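# Move eight loaded store pallets through door to dispatch racks

## Task

Carry each of the eight loaded pallets now in the store racks into an empty rack of the dispatch bay and leave it there. Each must be entirely past the door (all of it beyond map x = +1.954 m) before the scheduled closing time closes_at_s, since keeping the door up does not push that time back, and must remain past it. Finishing early is fine. A pallet counts as set down when it rests in a rack whose switch reads 1, no lifting bars touch it, and its load is still on it within the deck's edges. The two loaded pallets already in the bay are not part of the job. No pallet or load may reach the floor: that ends the scene and fails the task. The arms have nothing to do. A pallet that stays in place only because a platform holds it at the end does not count.

## Robot and tools

The scene holds two Doosan arms with Robotiq grippers (left_arm, right_arm) that play no part here, plus two self-driving pallet platforms. platform_1 drives the aisle of racks_1 (aisle line map y = 0.000, rack middles y = +1.750). platform_2 drives the aisle of racks_2 (aisle line y = -2.200, rack middles y = -3.950). Map frame: x runs along the aisle, y is to the left of +x. Store racks: s1/s6 at x -5.500, s2/s7 -7.200, s3/s8 -8.900, s4/s9 -10.600, s5/s10 -12.300. Bay racks: b1/b6 +7.150, b2/b7 +8.850, b3/b8 +10.550, b4/b9 +12.250, b5/b10 +13.950. Each rack flag (s1..s10, b1..b10) reads 1 while a pallet on its ledges presses the switch. The door crosses the aisle; its opening is 4.2 m wide centred on y = -1.100 and 2.5 m high. Its state is open, shut or between; the leaf starts down at closes_at_s on the scene clock and is shut about 10 s later, and stays shut. A light curtain keeps it up while something is in the doorway, but that earns no extra time.

Platform: 1.35 m long, 0.91 m wide, cover 0.322 m high, lifting bars 0.409 m when down. Pallets are 1.2 x 0.8 x 0.144 m, long side along the way into the rack. Typical cycle: at the aisle, turn to face the rack, creep in under it at 0.3 m/s or less with bars down, raise bars, back out, lower bars (pallet rides on the cover), drive to a free bay rack, turn, raise bars, creep in, lower bars, back out. A platform at a rack's middle has its nose 0.145 m short of the guard posts. A pallet stopped slightly short of the middle still trips the switch; far short does not.

execute_actions takes {"actions": [...]}, run in order. Each action may hold "rows", "steps", "until" and device keys. Device commands: {"platform_1": {...}} or {"platform_2": {...}}, either one object or a list of up to 14 run one after another. Keys: "base" with exactly one of "translate_m" (-26.5 to 26.5 m, a relative straight drive along the current heading, negative = reverse) or "rotate_rad" (-6.5 to 6.5 rad, relative turn in place, positive = left); "joints": {"lift_m": 0 to 0.06}, an absolute bar height above lowest, full stroke 4 s; "speed_m_s" 0.2 to 2, a top speed kept from then on (starts at 2; turn rate 0.25 rad/s per m/s); {"stop": true} alone halts. Drives and turns are measured from the goal if still moving, else from the current spot, and correct toward a planned pose (plan_ahead, plan_left, plan_turn show what remains; translate 0 or rotate 0 just corrects). Any bad value or name rejects the whole call.

Rules to avoid trouble: with bars not down, keep speed at 0.3 or less, or the wheels brake into a contact_stop. The lift is refused while a wheel rim exceeds 0.36 m/s. The scanner field ahead of the leading end stops the platform (protective_stop) at walls, posts, rack legs, the other platform or a low door leaf, but is off at 0.3 m/s or less; so enter and leave racks slowly, and after a protective_stop resend away from the obstacle or slowly. Scanners ignore pallets, loads and turns, so keep the two platforms and their pallets from meeting. not_taken means resend once braking is over. A list stops early after contact_stop, time_out, refusal, missed or protective_stop.

"steps" is 1 to 450 control steps of 1/30 s (default 15). "until" ends the action early when all its conditions hold, e.g. {"platform_1": {"base_status": "done"}}, {"platform_2": {"lift_m": [">=", 0.059]}}, {"door": {"state": "open"}}, {"racks_2": {"b6": 1}}, {"all": {"status": "ended"}} (nothing moving) or {"any": {"status": "ended"}} (some motion under way finished). Numbers need a comparison (=, !=, <, <=, >, >=).

"rows" (arms, not needed): up to 15 rows, each 18 numbers in [-1, 1], one row per step: left_arm dx, dy, dz, rx, ry, rz, gripper position, force_limit, speed, then the same nine for right_arm. dx..rz are an offset in the gripper's own axes from its pose at the action's start (1.0 = 0.6 m or 180 degrees); gripper position +1 open, -1 close. Leave the arms alone; don't let them hit anything.

Results list per platform: translate_m, rotate_rad odometers; x, y, heading (wheel odometry, drifts); map_x, map_y, map_heading (scanner pose, no drift, precise near racks); planned pose; base_status (moving, done, contact_stop, time_out, stopped, missed, protective_stop); base_answer / lift_answer (taken, not_taken, refused_too_fast); lift_m, lift_status, lift (down/up/between), safety, load_kg (valid only after a raise), queue, queue_left; rack flags; door state and closes_at_s. Arm lines give gripper poses in the table frame. Cameras: cam_high, cam_low, cam_shipping (bay), cam_store, cam_left_wrist, cam_right_wrist; zoom_image takes a camera and region [x0, y0, x1, y1] pixels, at most 504x504. read_manual returns licence text. finished_scene(scene) ends the scene irreversibly; call it only once every pallet rests on its own in a bay rack with bars clear.

Each tool is called after ">>>" as a command line: name --argument value for each argument, lists and objects as JSON in quotes; but a table of rows of numbers goes row by row, as --pt "numbers of a row", without its own name.

## Session

>>> execute_actions --actions '[]'

Scene clock: 0.00 s.
left_arm: end_effector_position=(+0.0902, +0.3196, +0.3012) position_measured=3 object_status=3 end_effector_quat_wxyz=(-0.018, +0.612, -0.791, -0.003) end_effector_velocity=(-0.000, +0.000, +0.000) end_effector_angular_velocity=(+0.002, +0.001, -0.001) | right_arm: end_effector_position=(+0.7219, -0.1405, +0.3800) position_measured=3 object_status=3 end_effector_quat_wxyz=(+0.519, -0.227, +0.811, +0.150) end_effector_velocity=(-0.000, -0.001, -0.000) end_effector_angular_velocity=(-0.000, +0.000, -0.000)
Joint positions: left_arm=[-1.296 -0.577  2.217  0.027  1.525  1.908] | right_arm=[ 0.263 -0.047  2.088  1.673  0.247  2.929]
Joint velocities: left_arm=[-0.001  0.    -0.    -0.001  0.002 -0.   ] | right_arm=[-0.001 -0.001  0.001  0.     0.001 -0.001]
Joint torques (N m, as the joint torque sensors report them, + toward a larger angle): no reading
Flange force (N, the push that the arm receives, along the gripper's own x y z axes): no reading
Hand target (left_arm): +0.090, +0.320, +0.301; +0.018, -0.612, +0.791, +0.003
Hand target (right_arm): +0.722, -0.140, +0.380; +0.519, -0.227, +0.811, +0.150
platform_1.base_odometry: x=+0.000 y=+0.000 heading=+0.000 (m, m, rad; from the platform's pose at the start)
platform_1.map_pose: map_x=-4.30 map_y=+0.03 map_heading=+0.0087 (m, m, rad; on the building's map)
platform_1.planned_pose: plan_ahead=+0.00 plan_left=+0.00 plan_turn=+0.0000 (m ahead, m left, rad left of the pose on the map)
platform_1.base_status: done
platform_1.joint_positions: lift_m=+0.000
platform_1.joint_status: done
platform_1: translate_m=0.000 translate_m_goal=0.000 rotate_rad=0.000 rotate_rad_goal=0.000 base_answer=taken lift_m_goal=0.000 lift_answer=taken lift=down safety=ok load_kg=-51 refusals=0 queue=idle queue_left=0
platform_2.base_odometry: x=+0.000 y=+0.000 heading=+0.000 (m, m, rad; from the platform's pose at the start)
platform_2.map_pose: map_x=-0.74 map_y=-2.20 map_heading=-0.0393 (m, m, rad; on the building's map)
platform_2.planned_pose: plan_ahead=+0.00 plan_left=+0.00 plan_turn=+0.0000 (m ahead, m left, rad left of the pose on the map)
platform_2.base_status: done
platform_2.joint_positions: lift_m=+0.000
platform_2.joint_status: done
platform_2: translate_m=0.000 translate_m_goal=0.000 rotate_rad=0.000 rotate_rad_goal=0.000 base_answer=taken lift_m_goal=0.000 lift_answer=taken lift=down safety=ok load_kg=-51 refusals=0 queue=idle queue_left=0
racks_1: s1=0 s2=1 s3=1 s4=1 s5=1 b1=0 b2=1 b3=0 b4=0 b5=0
racks_2: s6=1 s7=0 s8=1 s9=1 s10=1 b6=1 b7=0 b8=0 b9=0 b10=0
door: state=open closes_at_s=510

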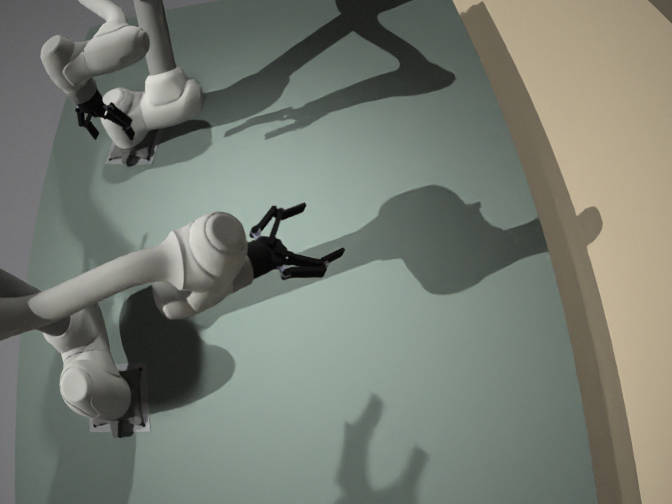

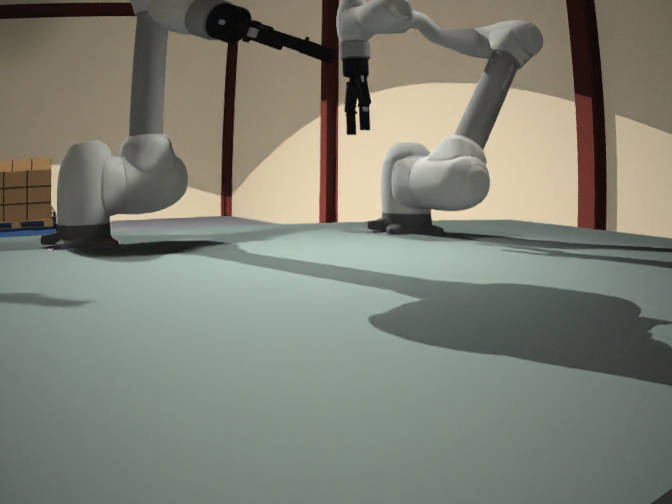

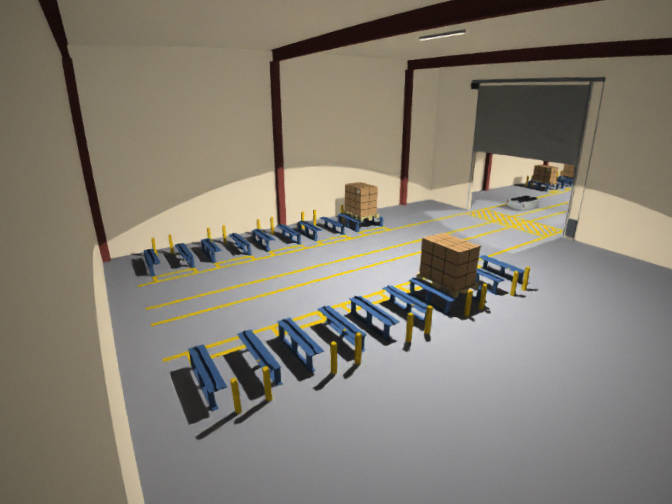

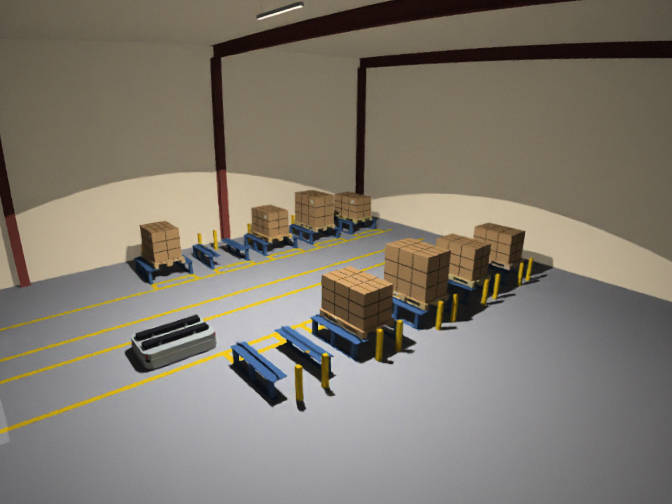

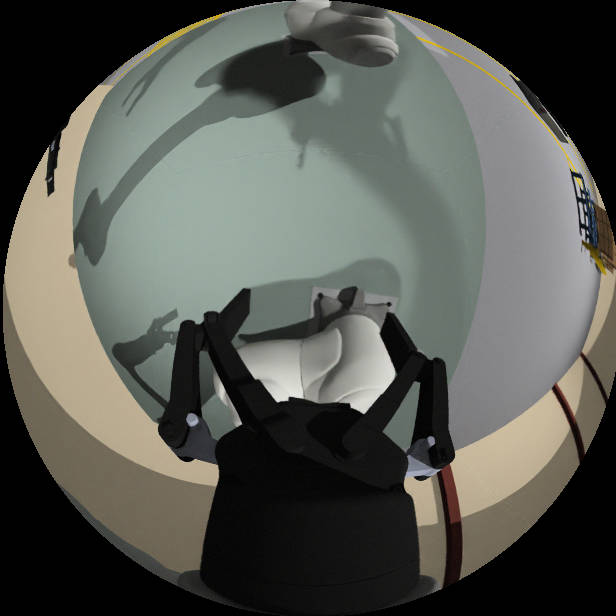

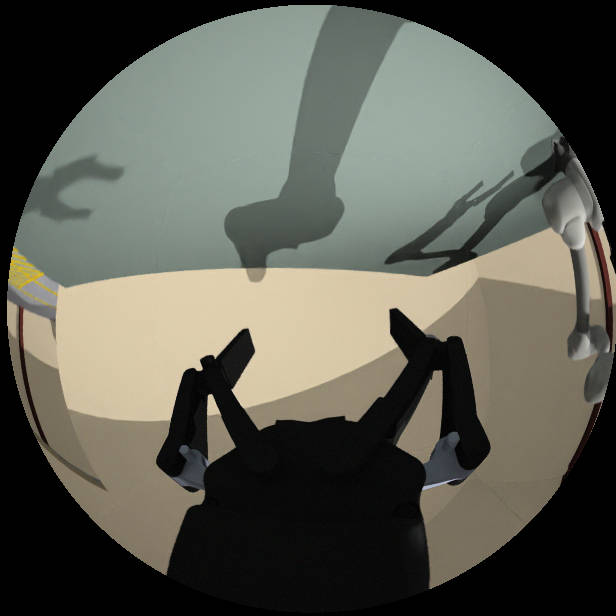

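>>> execute_actions --actions '[{"platform_1":[{"base":{"rotate_rad":-0.0087}},{"base":{"translate_m":-2.9}},{"base":{"rotate_rad":1.5708}}],"platform_2":[{"base":{"rotate_rad":0.0393}},{"base":{"translate_m":-4.76}},{"base":{"rotate_rad":-1.5708}}],"steps":450,"until":{"all":{"status":"ended"}}}]'

Scene clock: 16.90 s.
left_arm: end_effector_position=(+0.0902, +0.3196, +0.3012) position_measured=3 object_status=3 end_effector_quat_wxyz=(-0.018, +0.612, -0.791, -0.003) end_effector_velocity=(-0.000, -0.000, -0.000) end_effector_angular_velocity=(+0.000, -0.001, -0.002) | right_arm: end_effector_position=(+0.7219, -0.1405, +0.3800) position_measured=3 object_status=3 end_effector_quat_wxyz=(+0.519, -0.227, +0.811, +0.150) end_effector_velocity=(-0.002, +0.002, -0.001) end_effector_angular_velocity=(-0.001, +0.001, +0.004)
Joint positions: left_arm=[-1.296 -0.577  2.217  0.027  1.525  1.908] | right_arm=[ 0.263 -0.047  2.088  1.673  0.247  2.929]
Joint velocities: left_arm=[-0.002 -0.     0.     0.001 -0.     0.   ] | right_arm=[ 0.003 -0.     0.001 -0.     0.    -0.001]
Joint torques (N m, as the joint torque sensors report them, + toward a larger angle): left_arm=[  5.32  16.58 -40.16   4.3   -0.18   0.12] | right_arm=[ -1.48 -37.79 -43.04  -0.06   0.33   0.2 ]
Flange force (N, the push that the arm receives, along the gripper's own x y z axes): left_arm=[6.2 24.6 -3.6] | right_arm=no reading
Hand target (left_arm): +0.090, +0.320, +0.301; +0.018, -0.612, +0.791, +0.003
Hand target (right_arm): +0.722, -0.140, +0.380; +0.519, -0.227, +0.811, +0.150
platform_1.base_odometry: x=-2.910 y=+0.035 heading=+1.565 (m, m, rad; from the platform's pose at the start)
platform_1.map_pose: map_x=-7.20 map_y=+0.02 map_heading=+1.5708 (m, m, rad; on the building's map)
platform_1.planned_pose: plan_ahead=+0.01 plan_left=+0.00 plan_turn=+0.0000 (m ahead, m left, rad left of the pose on the map)
platform_1.base_status: done
platform_1.joint_positions: lift_m=+0.000
platform_1.joint_status: done
platform_1: translate_m=-2.910 translate_m_goal=-2.910 rotate_rad=1.565 rotate_rad_goal=1.565 base_answer=taken lift_m_goal=0.000 lift_answer=taken lift=down safety=ok load_kg=-46 refusals=0 queue=done queue_left=0
platform_2.base_odometry: x=-4.768 y=-0.126 heading=-1.541 (m, m, rad; from the platform's pose at the start)
platform_2.map_pose: map_x=-5.50 map_y=-2.20 map_heading=-1.5708 (m, m, rad; on the building's map)
platform_2.planned_pose: plan_ahead=+0.00 plan_left=+0.00 plan_turn=+0.0000 (m ahead, m left, rad left of the pose on the map)
platform_2.base_status: done
platform_2.joint_positions: lift_m=+0.000
platform_2.joint_status: done
platform_2: translate_m=-4.770 translate_m_goal=-4.770 rotate_rad=-1.541 rotate_rad_goal=-1.541 base_answer=taken lift_m_goal=0.000 lift_answer=taken lift=down safety=ok load_kg=-46 refusals=0 queue=done queue_left=0
racks_1: s1=0 s2=1 s3=1 s4=1 s5=1 b1=0 b2=1 b3=0 b4=0 b5=0
racks_2: s6=1 s7=0 s8=1 s9=1 s10=1 b6=1 b7=0 b8=0 b9=0 b10=0
door: state=open closes_at_s=510
camera_calibration (this result's frames):
cam_left_wrist: T_world_to_cam=[[-0.991908, 0.114438, -0.0549721, 0.0826574], [0.0779128, 0.890576, 0.448113, -0.421072], [0.100238, 0.440203, -0.892285, 0.314674], [0, 0, 0, 1]] pos_world=[0.0832531, 0.227016, 0.474011]
cam_right_wrist: T_world_to_cam=[[-0.407604, 0.903941, 0.129417, 0.379001], [0.180287, -0.0592726, 0.981827, -0.486595], [0.895184, 0.423529, -0.138809, -0.342901], [0, 0, 0, 1]] pos_world=[0.549169, -0.226208, 0.381105]

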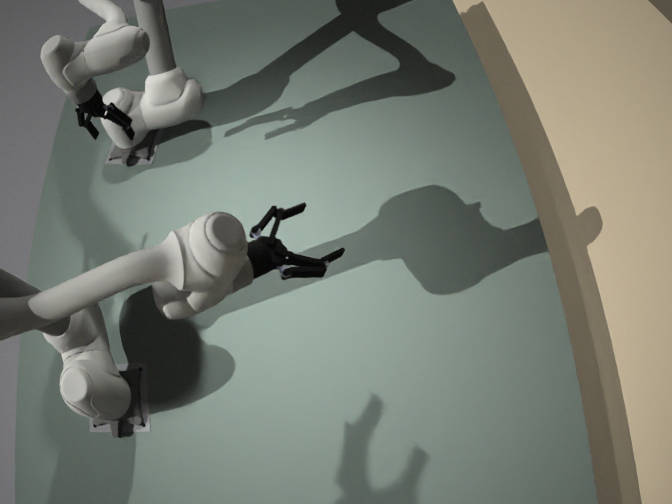

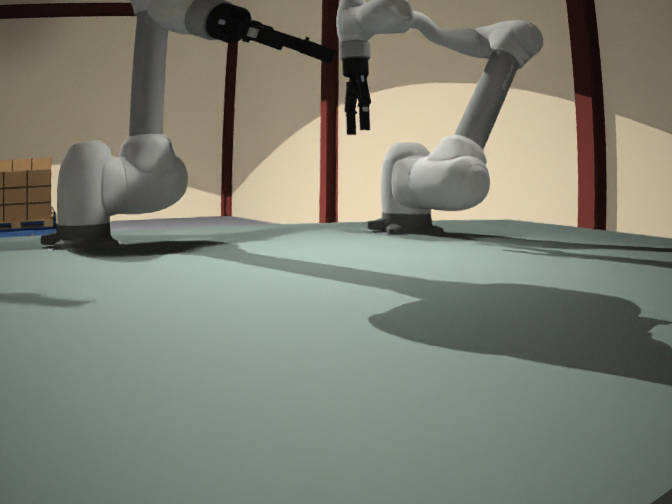

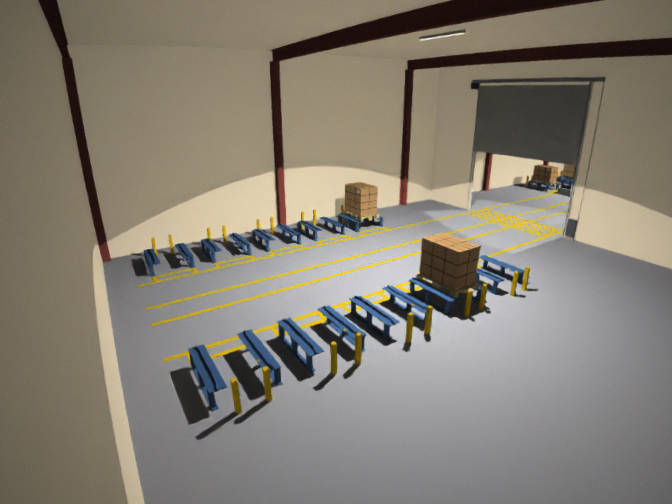

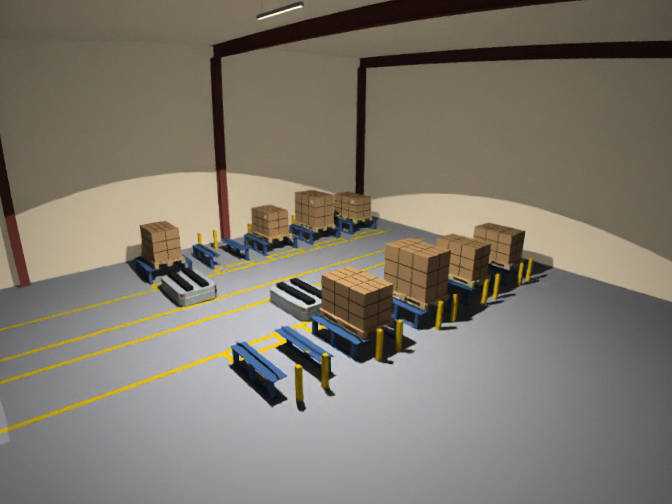

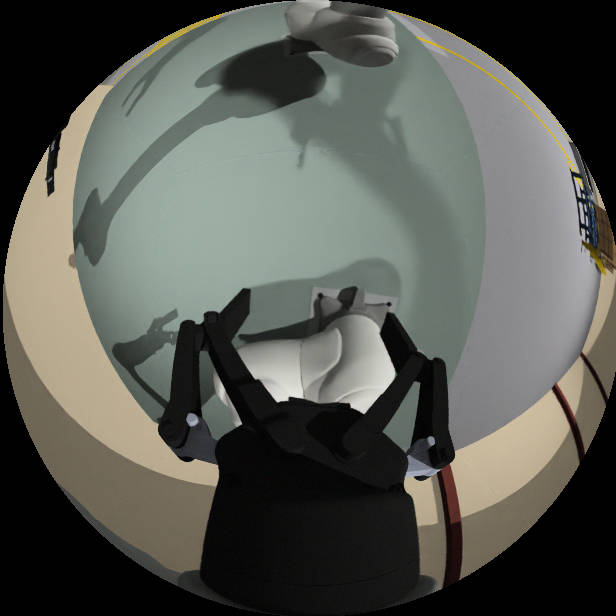

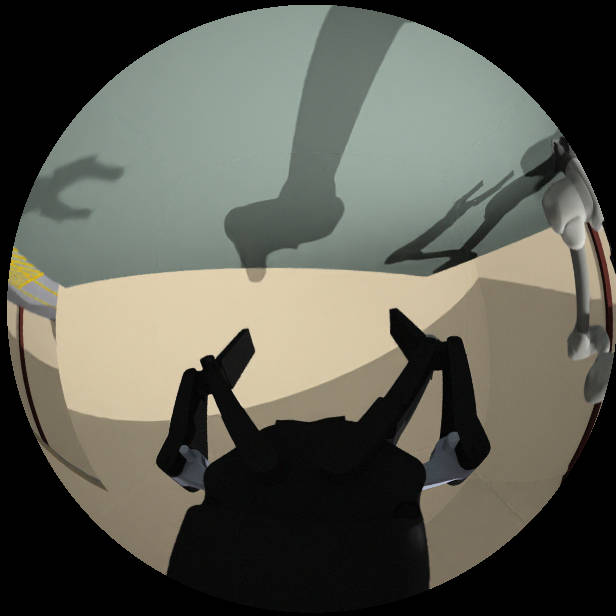

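>>> execute_actions --actions '[{"platform_1":[{"speed_m_s":0.3,"base":{"translate_m":1.72}},{"joints":{"lift_m":0.06}},{"base":{"translate_m":-1.75}},{"speed_m_s":2,"base":{"rotate_rad":-1.5708},"joints":{"lift_m":0}},{"base":{"translate_m":14.35}},{"base":{"rotate_rad":1.5708},"joints":{"lift_m":0.06}},{"speed_m_s":0.3,"base":{"translate_m":1.75}},{"joints":{"lift_m":0}},{"base":{"translate_m":-1.75}},{"speed_m_s":2,"base":{"rotate_rad":-1.5708}},{"base":{"translate_m":-16.05}},{"base":{"rotate_rad":1.5708}}],"platform_2":[{"speed_m_s":0.3,"base":{"translate_m":1.75}},{"joints":{"lift_m":0.06}},{"base":{"translate_m":-1.75}},{"speed_m_s":2,"base":{"rotate_rad":1.5708},"joints":{"lift_m":0}},{"base":{"translate_m":14.35}},{"base":{"rotate_rad":-1.5708},"joints":{"lift_m":0.06}},{"speed_m_s":0.3,"base":{"translate_m":1.75}},{"joints":{"lift_m":0}},{"base":{"translate_m":-1.75}},{"speed_m_s":2,"base":{"rotate_rad":1.5708}},{"base":{"translate_m":-17.75}},{"base":{"rotate_rad":-1.5708}}],"steps":450,"until":{"all":{"status":"ended"}}},{"steps":450,"until":{"all":{"status":"ended"}}},{"steps":300,"until":{"all":{"status":"ended"}}}]'

>>> execute_actions --actions '[{"steps":450,"until":{"all":{"status":"ended"}}},{"steps":450,"until":{"all":{"status":"ended"}}},{"steps":450,"until":{"all":{"status":"ended"}}}]'

Scene clock: 60.87 s.
left_arm: end_effector_position=(+0.0902, +0.3196, +0.3012) position_measured=3 object_status=3 end_effector_quat_wxyz=(-0.018, +0.612, -0.791, -0.003) end_effector_velocity=(-0.001, -0.000, -0.000) end_effector_angular_velocity=(+0.001, +0.002, -0.001) | right_arm: end_effector_position=(+0.7219, -0.1405, +0.3800) position_measured=3 object_status=3 end_effector_quat_wxyz=(+0.519, -0.227, +0.811, +0.150) end_effector_velocity=(+0.000, +0.000, +0.000) end_effector_angular_velocity=(-0.000, +0.000, -0.000)
Joint positions: left_arm=[-1.296 -0.577  2.217  0.027  1.525  1.908] | right_arm=[ 0.263 -0.047  2.088  1.673  0.247  2.929]
Joint velocities: left_arm=[-0.001  0.001 -0.    -0.002 -0.     0.   ] | right_arm=[ 0.     0.    -0.    -0.001 -0.     0.001]
Joint torques (N m, as the joint torque sensors report them, + toward a larger angle): left_arm=[  2.75  18.79 -40.28   4.26   0.13  -0.13] | right_arm=[ -2.42 -37.81 -42.89  -0.03   0.44   0.21]
Flange force (N, the push that the arm receives, along the gripper's own x y z axes): left_arm=[-1.4 14.7 -2.6] | right_arm=no reading
Flange force at the end of the 1st action (N, along the gripper's axes at the end of the call): left_arm=[0.0 18.8 -4.8] | right_arm=no reading
Flange force at the end of the 2nd action (N, along the gripper's axes at the end of the call): left_arm=[6.8 27.2 -2.6] | right_arm=no reading
Hand target (left_arm): +0.090, +0.320, +0.301; +0.018, -0.612, +0.791, +0.003
Hand target (right_arm): +0.722, -0.140, +0.380; +0.519, -0.227, +0.811, +0.150
platform_1.base_odometry: x=+11.473 y=-0.088 heading=+1.574 (m, m, rad; from the platform's pose at the start)
platform_1.map_pose: map_x=+7.15 map_y=+0.10 map_heading=+1.5795 (m, m, rad; on the building's map)
platform_1.planned_pose: plan_ahead=+1.65 plan_left=-0.01 plan_turn=-0.0087 (m ahead, m left, rad left of the pose on the map)
platform_1.base_status: moving
platform_1.joint_positions: lift_m=+0.060
platform_1.joint_status: done
platform_1: translate_m=11.543 translate_m_goal=13.190 rotate_rad=1.574 rotate_rad_goal=1.572 base_answer=taken lift_m_goal=0.060 lift_answer=taken lift=up safety=ok load_kg=275 refusals=0 queue=running queue_left=5
platform_2.base_odometry: x=+9.592 y=+0.042 heading=-1.546 (m, m, rad; from the platform's pose at the start)
platform_2.map_pose: map_x=+8.85 map_y=-2.48 map_heading=-1.5708 (m, m, rad; on the building's map)
platform_2.planned_pose: plan_ahead=+1.47 plan_left=+0.00 plan_turn=+0.0000 (m ahead, m left, rad left of the pose on the map)
platform_2.base_status: moving
platform_2.joint_positions: lift_m=+0.060
platform_2.joint_status: done
platform_2: translate_m=9.874 translate_m_goal=11.340 rotate_rad=-1.546 rotate_rad_goal=-1.544 base_answer=taken lift_m_goal=0.060 lift_answer=taken lift=up safety=ok load_kg=236 refusals=0 queue=running queue_left=5
racks_1: s1=0 s2=0 s3=1 s4=1 s5=1 b1=0 b2=1 b3=0 b4=0 b5=0
racks_2: s6=0 s7=0 s8=1 s9=1 s10=1 b6=1 b7=0 b8=0 b9=0 b10=0
door: state=open closes_at_s=510
camera_calibration (this result's frames):
cam_left_wrist: T_world_to_cam=[[-0.991908, 0.11444, -0.0549726, 0.0826568], [0.0779144, 0.890577, 0.44811, -0.421071], [0.100239, 0.440201, -0.892286, 0.314677], [0, 0, 0, 1]] pos_world=[0.0832525, 0.227016, 0.474012]
cam_right_wrist: T_world_to_cam=[[-0.407604, 0.903942, 0.129416, 0.379002], [0.180288, -0.0592717, 0.981826, -0.486594], [0.895184, 0.423529, -0.138811, -0.3429], [0, 0, 0, 1]] pos_world=[0.549168, -0.226209, 0.381104]

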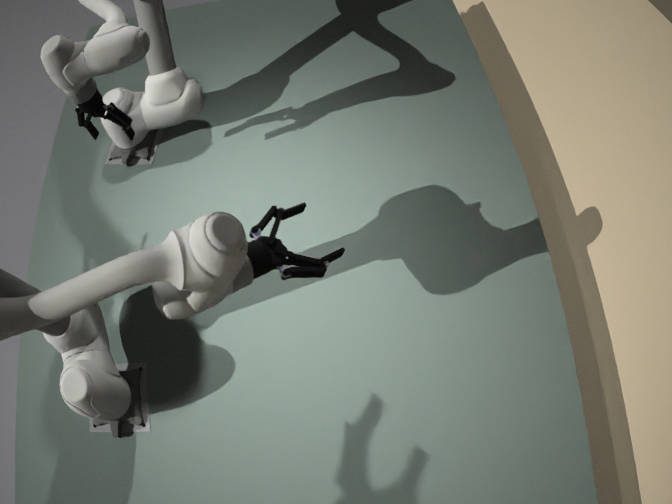

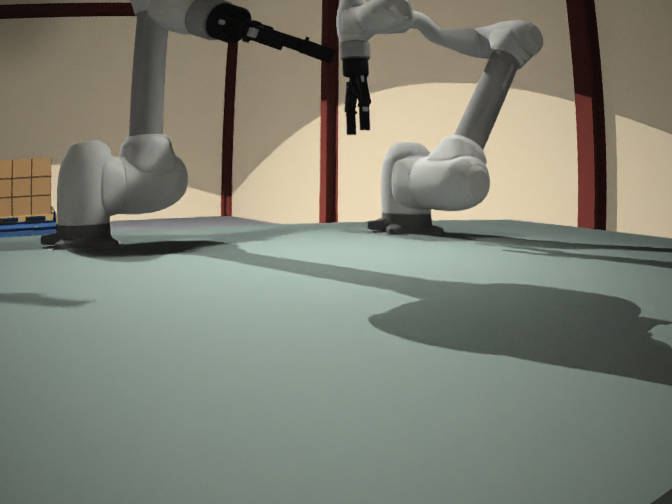

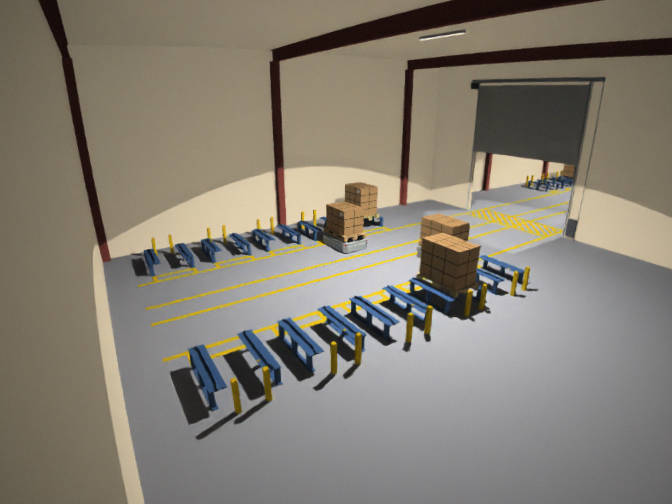

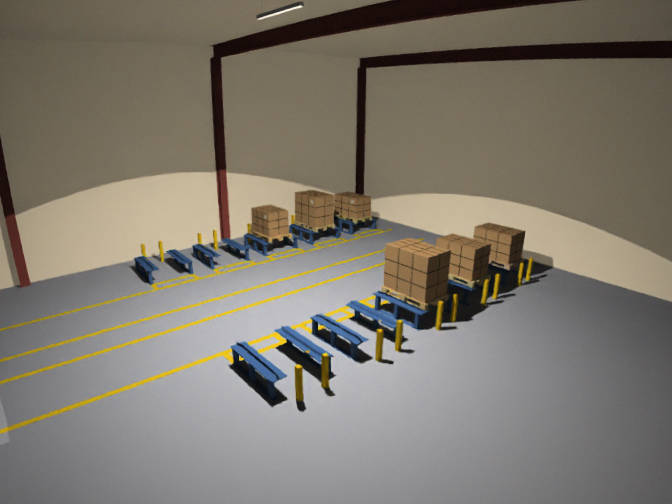

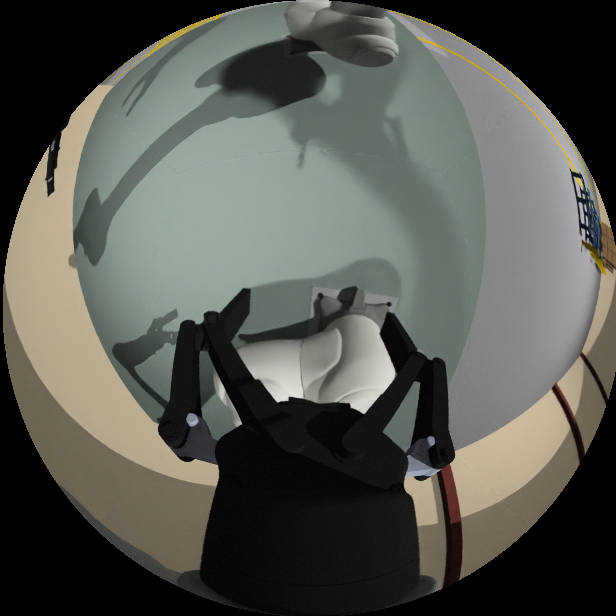

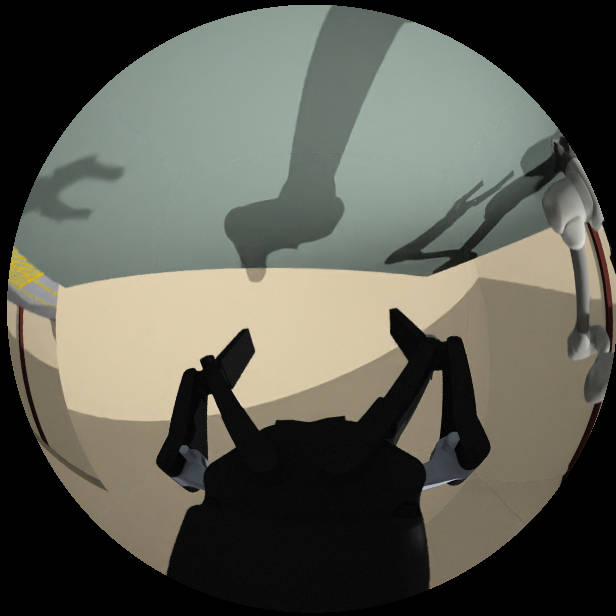

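Scene clock: 100.00 s.
left_arm: end_effector_position=(+0.0902, +0.3196, +0.3012) position_measured=3 object_status=3 end_effector_quat_wxyz=(-0.018, +0.612, -0.791, -0.003) end_effector_velocity=(-0.000, -0.000, -0.000) end_effector_angular_velocity=(+0.001, +0.000, -0.002) | right_arm: end_effector_position=(+0.7219, -0.1405, +0.3800) position_measured=3 object_status=3 end_effector_quat_wxyz=(+0.519, -0.227, +0.811, +0.150) end_effector_velocity=(+0.001, -0.001, -0.001) end_effector_angular_velocity=(-0.001, +0.001, -0.002)
Joint positions: left_arm=[-1.296 -0.577  2.217  0.027  1.525  1.908] | right_arm=[ 0.263 -0.047  2.088  1.673  0.247  2.929]
Joint velocities: left_arm=[-0.002  0.001  0.    -0.     0.    -0.   ] | right_arm=[-0.002  0.001  0.001  0.    -0.    -0.001]
Joint torques (N m, as the joint torque sensors report them, + toward a larger angle): left_arm=[  4.15  16.91 -41.4    4.36  -0.29   0.33] | right_arm=[ -1.15 -36.92 -43.12   0.04   0.28   0.14]
Flange force (N, the push that the arm receives, along the gripper's own x y z axes): left_arm=[3.1 21.5 -1.5] | right_arm=no reading
Flange force at the end of the 1st action (N, along the gripper's axes at the end of the call): left_arm=[-1.5 20.0 -1.1] | right_arm=no reading
Flange force at the end of the 2nd action (N, along the gripper's axes at the end of the call): left_arm=[3.1 23.0 -4.2] | right_arm=no reading
Hand target (left_arm): +0.090, +0.320, +0.301; +0.018, -0.612, +0.791, +0.003
Hand target (right_arm): +0.722, -0.140, +0.380; +0.519, -0.227, +0.811, +0.150
platform_1.base_odometry: x=-4.591 y=-0.060 heading=+1.567 (m, m, rad; from the platform's pose at the start)
platform_1.map_pose: map_x=-8.91 map_y=+0.00 map_heading=+1.5708 (m, m, rad; on the building's map)
platform_1.planned_pose: plan_ahead=+0.00 plan_left=-0.01 plan_turn=+0.0000 (m ahead, m left, rad left of the pose on the map)
platform_1.base_status: done
platform_1.joint_positions: lift_m=+0.000
platform_1.joint_status: done
platform_1: translate_m=-4.619 translate_m_goal=-4.619 rotate_rad=1.567 rotate_rad_goal=1.567 base_answer=taken lift_m_goal=0.000 lift_answer=taken lift=down safety=ok load_kg=-48 refusals=0 queue=done queue_left=0
platform_2.base_odometry: x=-8.157 y=-0.187 heading=-1.542 (m, m, rad; from the platform's pose at the start)
platform_2.map_pose: map_x=-8.91 map_y=-2.20 map_heading=-1.5708 (m, m, rad; on the building's map)
platform_2.planned_pose: plan_ahead=+0.00 plan_left=+0.01 plan_turn=+0.0000 (m ahead, m left, rad left of the pose on the map)
platform_2.base_status: done
platform_2.joint_positions: lift_m=+0.000
platform_2.joint_status: done
platform_2: translate_m=-8.150 translate_m_goal=-8.150 rotate_rad=-1.542 rotate_rad_goal=-1.541 base_answer=taken lift_m_goal=0.000 lift_answer=taken lift=down safety=ok load_kg=-48 refusals=0 queue=done queue_left=0
racks_1: s1=0 s2=0 s3=1 s4=1 s5=1 b1=1 b2=1 b3=0 b4=0 b5=0
racks_2: s6=0 s7=0 s8=1 s9=1 s10=1 b6=1 b7=1 b8=0 b9=0 b10=0
door: state=open closes_at_s=510
camera_calibration (this result's frames):
cam_left_wrist: T_world_to_cam=[[-0.991908, 0.114439, -0.0549734, 0.0826575], [0.0779133, 0.890576, 0.448111, -0.421071], [0.100239, 0.440201, -0.892286, 0.314676], [0, 0, 0, 1]] pos_world=[0.0832527, 0.227016, 0.474012]
cam_right_wrist: T_world_to_cam=[[-0.407604, 0.903942, 0.129416, 0.379002], [0.180288, -0.0592718, 0.981826, -0.486594], [0.895185, 0.423529, -0.13881, -0.3429], [0, 0, 0, 1]] pos_world=[0.549168, -0.226209, 0.381104]

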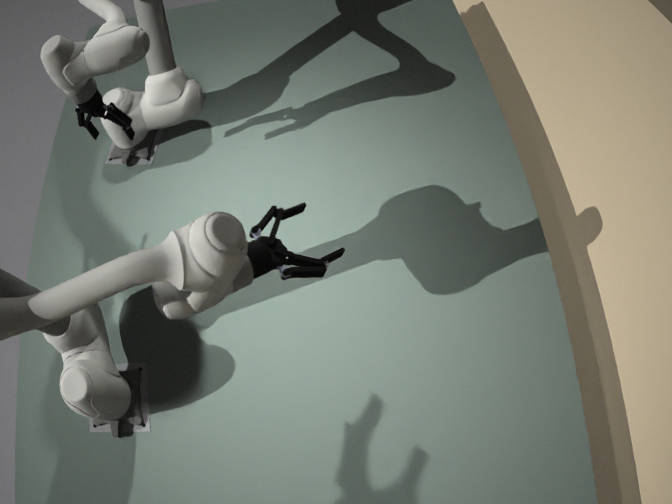

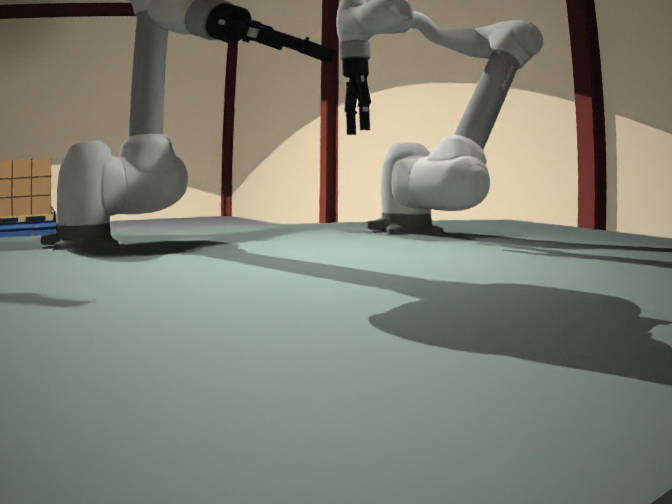

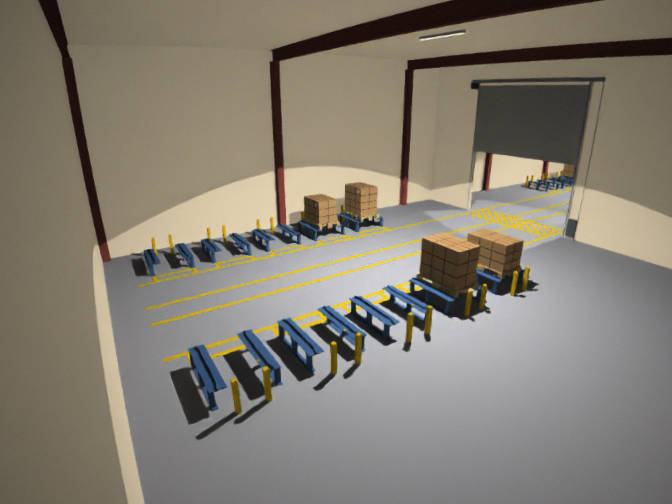

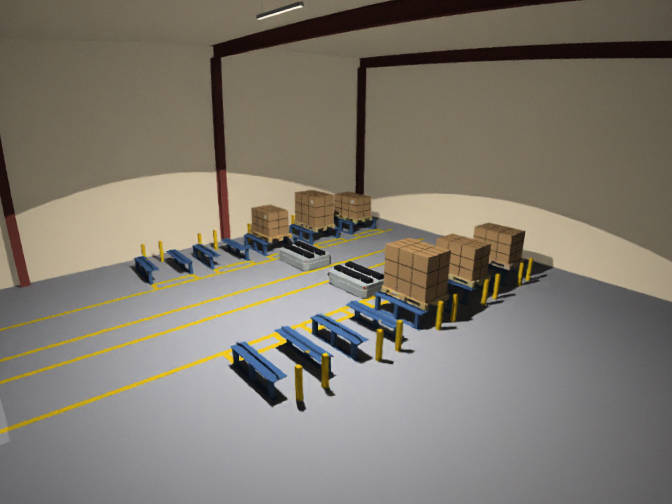

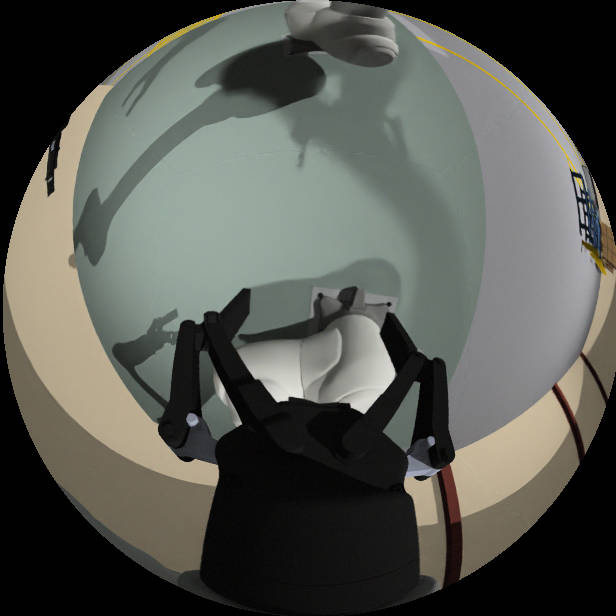

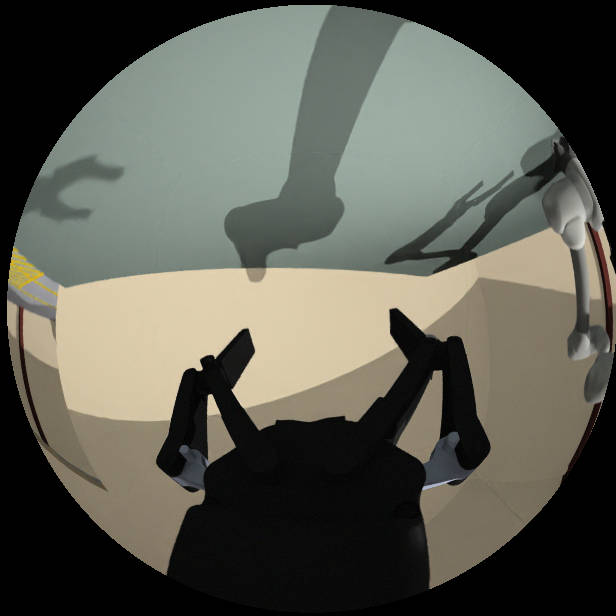

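>>> execute_actions --actions '[{"platform_1":[{"speed_m_s":0.3,"base":{"translate_m":1.75}},{"joints":{"lift_m":0.06}},{"base":{"translate_m":-1.75}},{"speed_m_s":2,"base":{"rotate_rad":-1.5708},"joints":{"lift_m":0}},{"base":{"translate_m":19.45}},{"base":{"rotate_rad":1.5708},"joints":{"lift_m":0.06}},{"speed_m_s":0.3,"base":{"translate_m":1.75}},{"joints":{"lift_m":0}},{"base":{"translate_m":-1.75}},{"speed_m_s":2,"base":{"rotate_rad":-1.5708}},{"base":{"translate_m":-21.15}},{"base":{"rotate_rad":1.5708}}],"platform_2":[{"speed_m_s":0.3,"base":{"translate_m":1.75}},{"joints":{"lift_m":0.06}},{"base":{"translate_m":-1.75}},{"speed_m_s":2,"base":{"rotate_rad":1.5708},"joints":{"lift_m":0}},{"base":{"translate_m":19.45}},{"base":{"rotate_rad":-1.5708},"joints":{"lift_m":0.06}},{"speed_m_s":0.3,"base":{"translate_m":1.75}},{"joints":{"lift_m":0}},{"base":{"translate_m":-1.75}},{"speed_m_s":2,"base":{"rotate_rad":1.5708}},{"base":{"translate_m":-21.15}},{"base":{"rotate_rad":-1.5708}}],"steps":450,"until":{"all":{"status":"ended"}}},{"steps":450,"until":{"all":{"status":"ended"}}},{"steps":450,"until":{"all":{"status":"ended"}}},{"steps":450,"until":{"all":{"status":"ended"}}},{"steps":450,"until":{"all":{"status":"ended"}}},{"steps":450,"until":{"all":{"status":"ended"}}},{"steps":450,"until":{"all":{"status":"ended"}}}]'

Scene clock: 185.77 s.
left_arm: end_effector_position=(+0.0902, +0.3196, +0.3012) position_measured=3 object_status=3 end_effector_quat_wxyz=(-0.018, +0.612, -0.791, -0.003) end_effector_velocity=(-0.000, +0.000, +0.000) end_effector_angular_velocity=(-0.000, -0.000, -0.001) | right_arm: end_effector_position=(+0.7219, -0.1405, +0.3800) position_measured=3 object_status=3 end_effector_quat_wxyz=(+0.519, -0.227, +0.811, +0.150) end_effector_velocity=(-0.001, +0.000, +0.000) end_effector_angular_velocity=(-0.000, -0.001, +0.002)
Joint positions: left_arm=[-1.296 -0.577  2.217  0.027  1.525  1.908] | right_arm=[ 0.263 -0.047  2.088  1.673  0.247  2.929]
Joint velocities: left_arm=[-0.    -0.001  0.     0.     0.     0.   ] | right_arm=[ 0.001 -0.002  0.001 -0.     0.001 -0.001]
Joint torques (N m, as the joint torque sensors report them, + toward a larger angle): left_arm=[  3.88  18.59 -40.14   4.58  -0.07   0.21] | right_arm=[ -1.91 -37.15 -42.76  -0.07   0.4    0.09]
Flange force (N, the push that the arm receives, along the gripper's own x y z axes): left_arm=[0.1 21.1 -3.6] | right_arm=no reading
Flange force at the end of the 3rd action (N, along the gripper's axes at the end of the call): left_arm=[-2.4 8.3 -2.4] | right_arm=no reading
Flange force at the end of the 4th action (N, along the gripper's axes at the end of the call): left_arm=[2.2 18.5 -3.7] | right_arm=no reading
Flange force at the end of the 5th action (N, along the gripper's axes at the end of the call): left_arm=[-0.6 13.6 -3.3] | right_arm=no reading
Flange force at the end of the 6th action (N, along the gripper's axes at the end of the call): left_arm=[-2.9 12.1 -1.2] | right_arm=no reading
Hand target (left_arm): +0.090, +0.320, +0.301; +0.018, -0.612, +0.791, +0.003
Hand target (right_arm): +0.722, -0.140, +0.380; +0.519, -0.227, +0.811, +0.150
platform_1.base_odometry: x=-6.254 y=-0.148 heading=+1.570 (m, m, rad; from the platform's pose at the start)
platform_1.map_pose: map_x=-10.60 map_y=+0.00 map_heading=+1.5708 (m, m, rad; on the building's map)
platform_1.planned_pose: plan_ahead=+0.00 plan_left=+0.00 plan_turn=+0.0000 (m ahead, m left, rad left of the pose on the map)
platform_1.base_status: done
platform_1.joint_positions: lift_m=+0.000
platform_1.joint_status: done
platform_1: translate_m=-6.268 translate_m_goal=-6.268 rotate_rad=1.570 rotate_rad_goal=1.570 base_answer=taken lift_m_goal=0.000 lift_answer=taken lift=down safety=ok load_kg=-48 refusals=0 queue=done queue_left=0
platform_2.base_odometry: x=-9.845 y=-0.173 heading=-1.546 (m, m, rad; from the platform's pose at the start)
platform_2.map_pose: map_x=-10.60 map_y=-2.20 map_heading=-1.5708 (m, m, rad; on the building's map)
platform_2.planned_pose: plan_ahead=+0.00 plan_left=+0.00 plan_turn=+0.0000 (m ahead, m left, rad left of the pose on the map)
platform_2.base_status: done
platform_2.joint_positions: lift_m=+0.000
platform_2.joint_status: done
platform_2: translate_m=-9.831 translate_m_goal=-9.831 rotate_rad=-1.546 rotate_rad_goal=-1.545 base_answer=taken lift_m_goal=0.000 lift_answer=taken lift=down safety=ok load_kg=-48 refusals=0 queue=done queue_left=0
racks_1: s1=0 s2=0 s3=0 s4=1 s5=1 b1=1 b2=1 b3=1 b4=0 b5=0
racks_2: s6=0 s7=0 s8=0 s9=1 s10=1 b6=1 b7=1 b8=1 b9=0 b10=0
door: state=open closes_at_s=510
camera_calibration (this result's frames):
cam_left_wrist: T_world_to_cam=[[-0.991908, 0.114439, -0.0549733, 0.0826576], [0.077913, 0.890577, 0.44811, -0.421071], [0.100239, 0.440201, -0.892286, 0.314676], [0, 0, 0, 1]] pos_world=[0.0832528, 0.227016, 0.474012]
cam_right_wrist: T_world_to_cam=[[-0.407604, 0.903942, 0.129416, 0.379002], [0.180288, -0.0592717, 0.981826, -0.486594], [0.895185, 0.423529, -0.13881, -0.3429], [0, 0, 0, 1]] pos_world=[0.549168, -0.226209, 0.381104]

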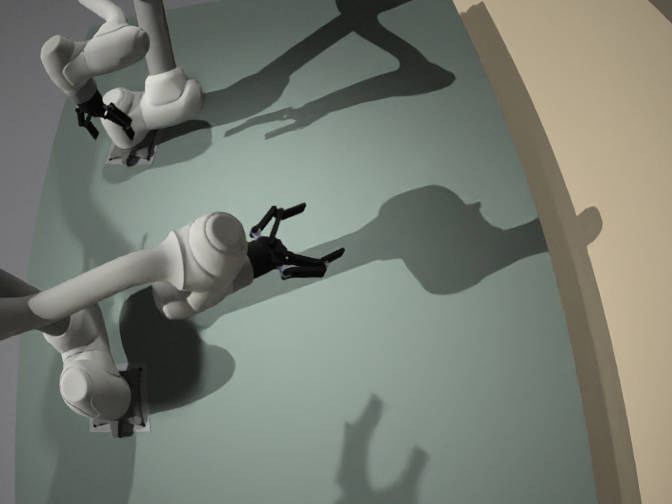

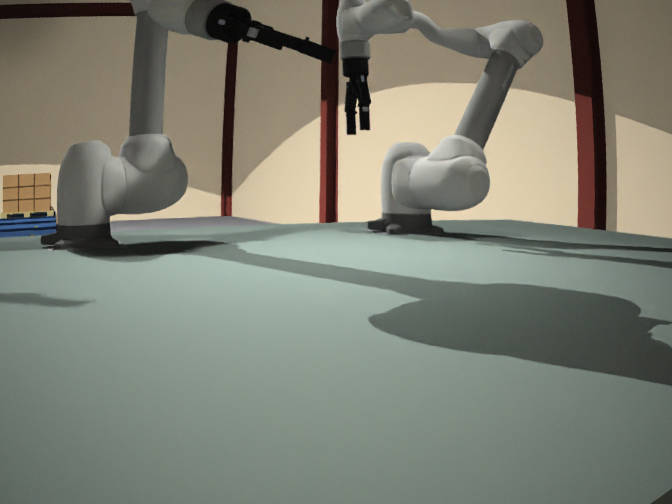

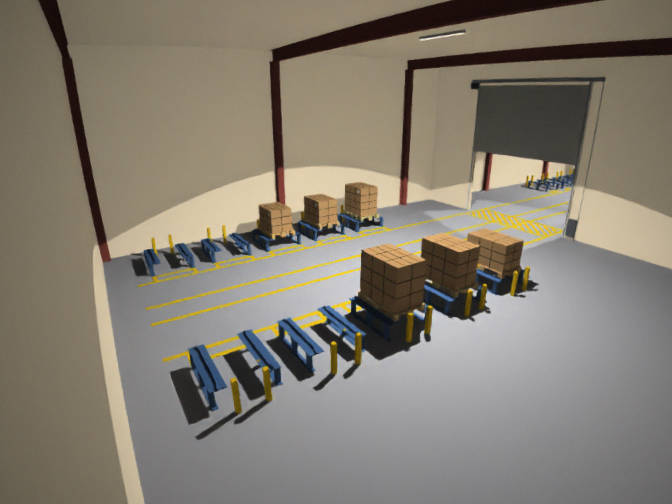

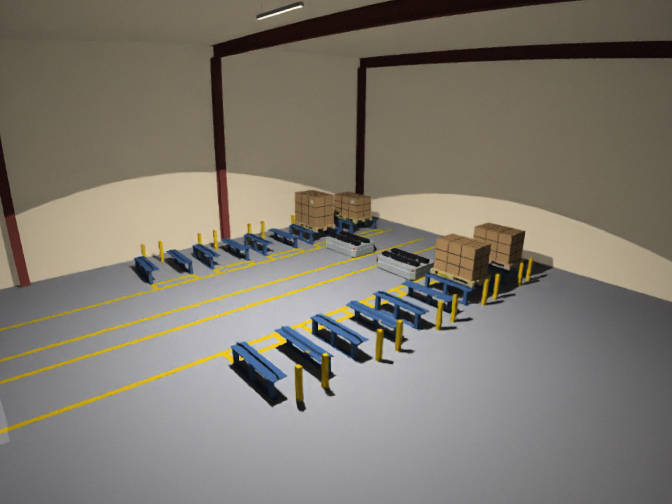

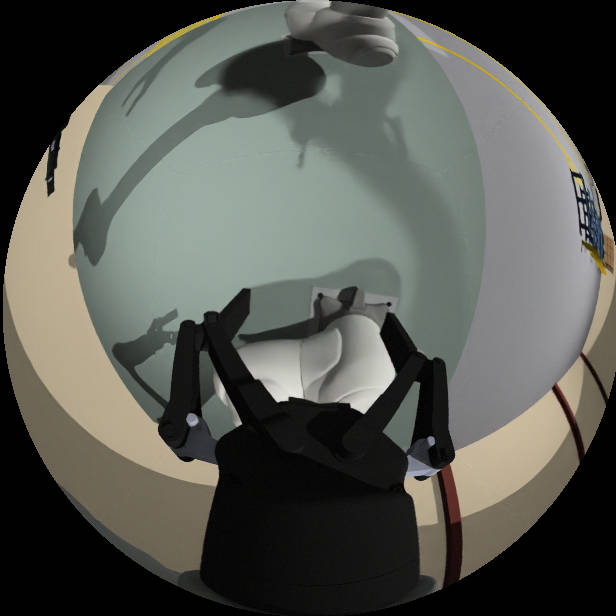

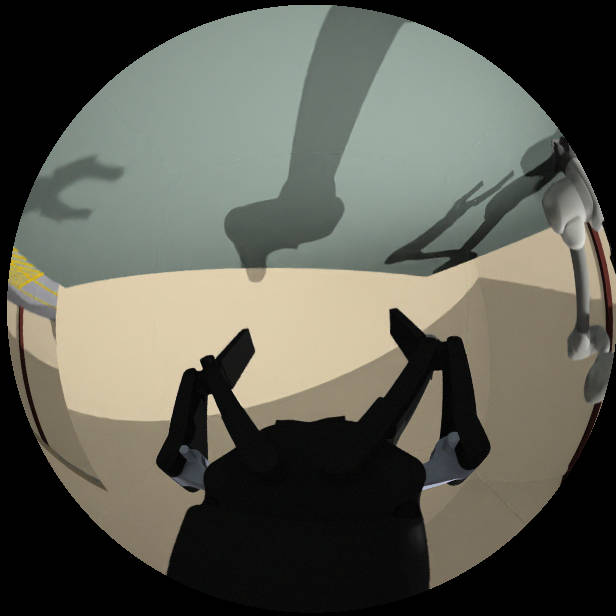

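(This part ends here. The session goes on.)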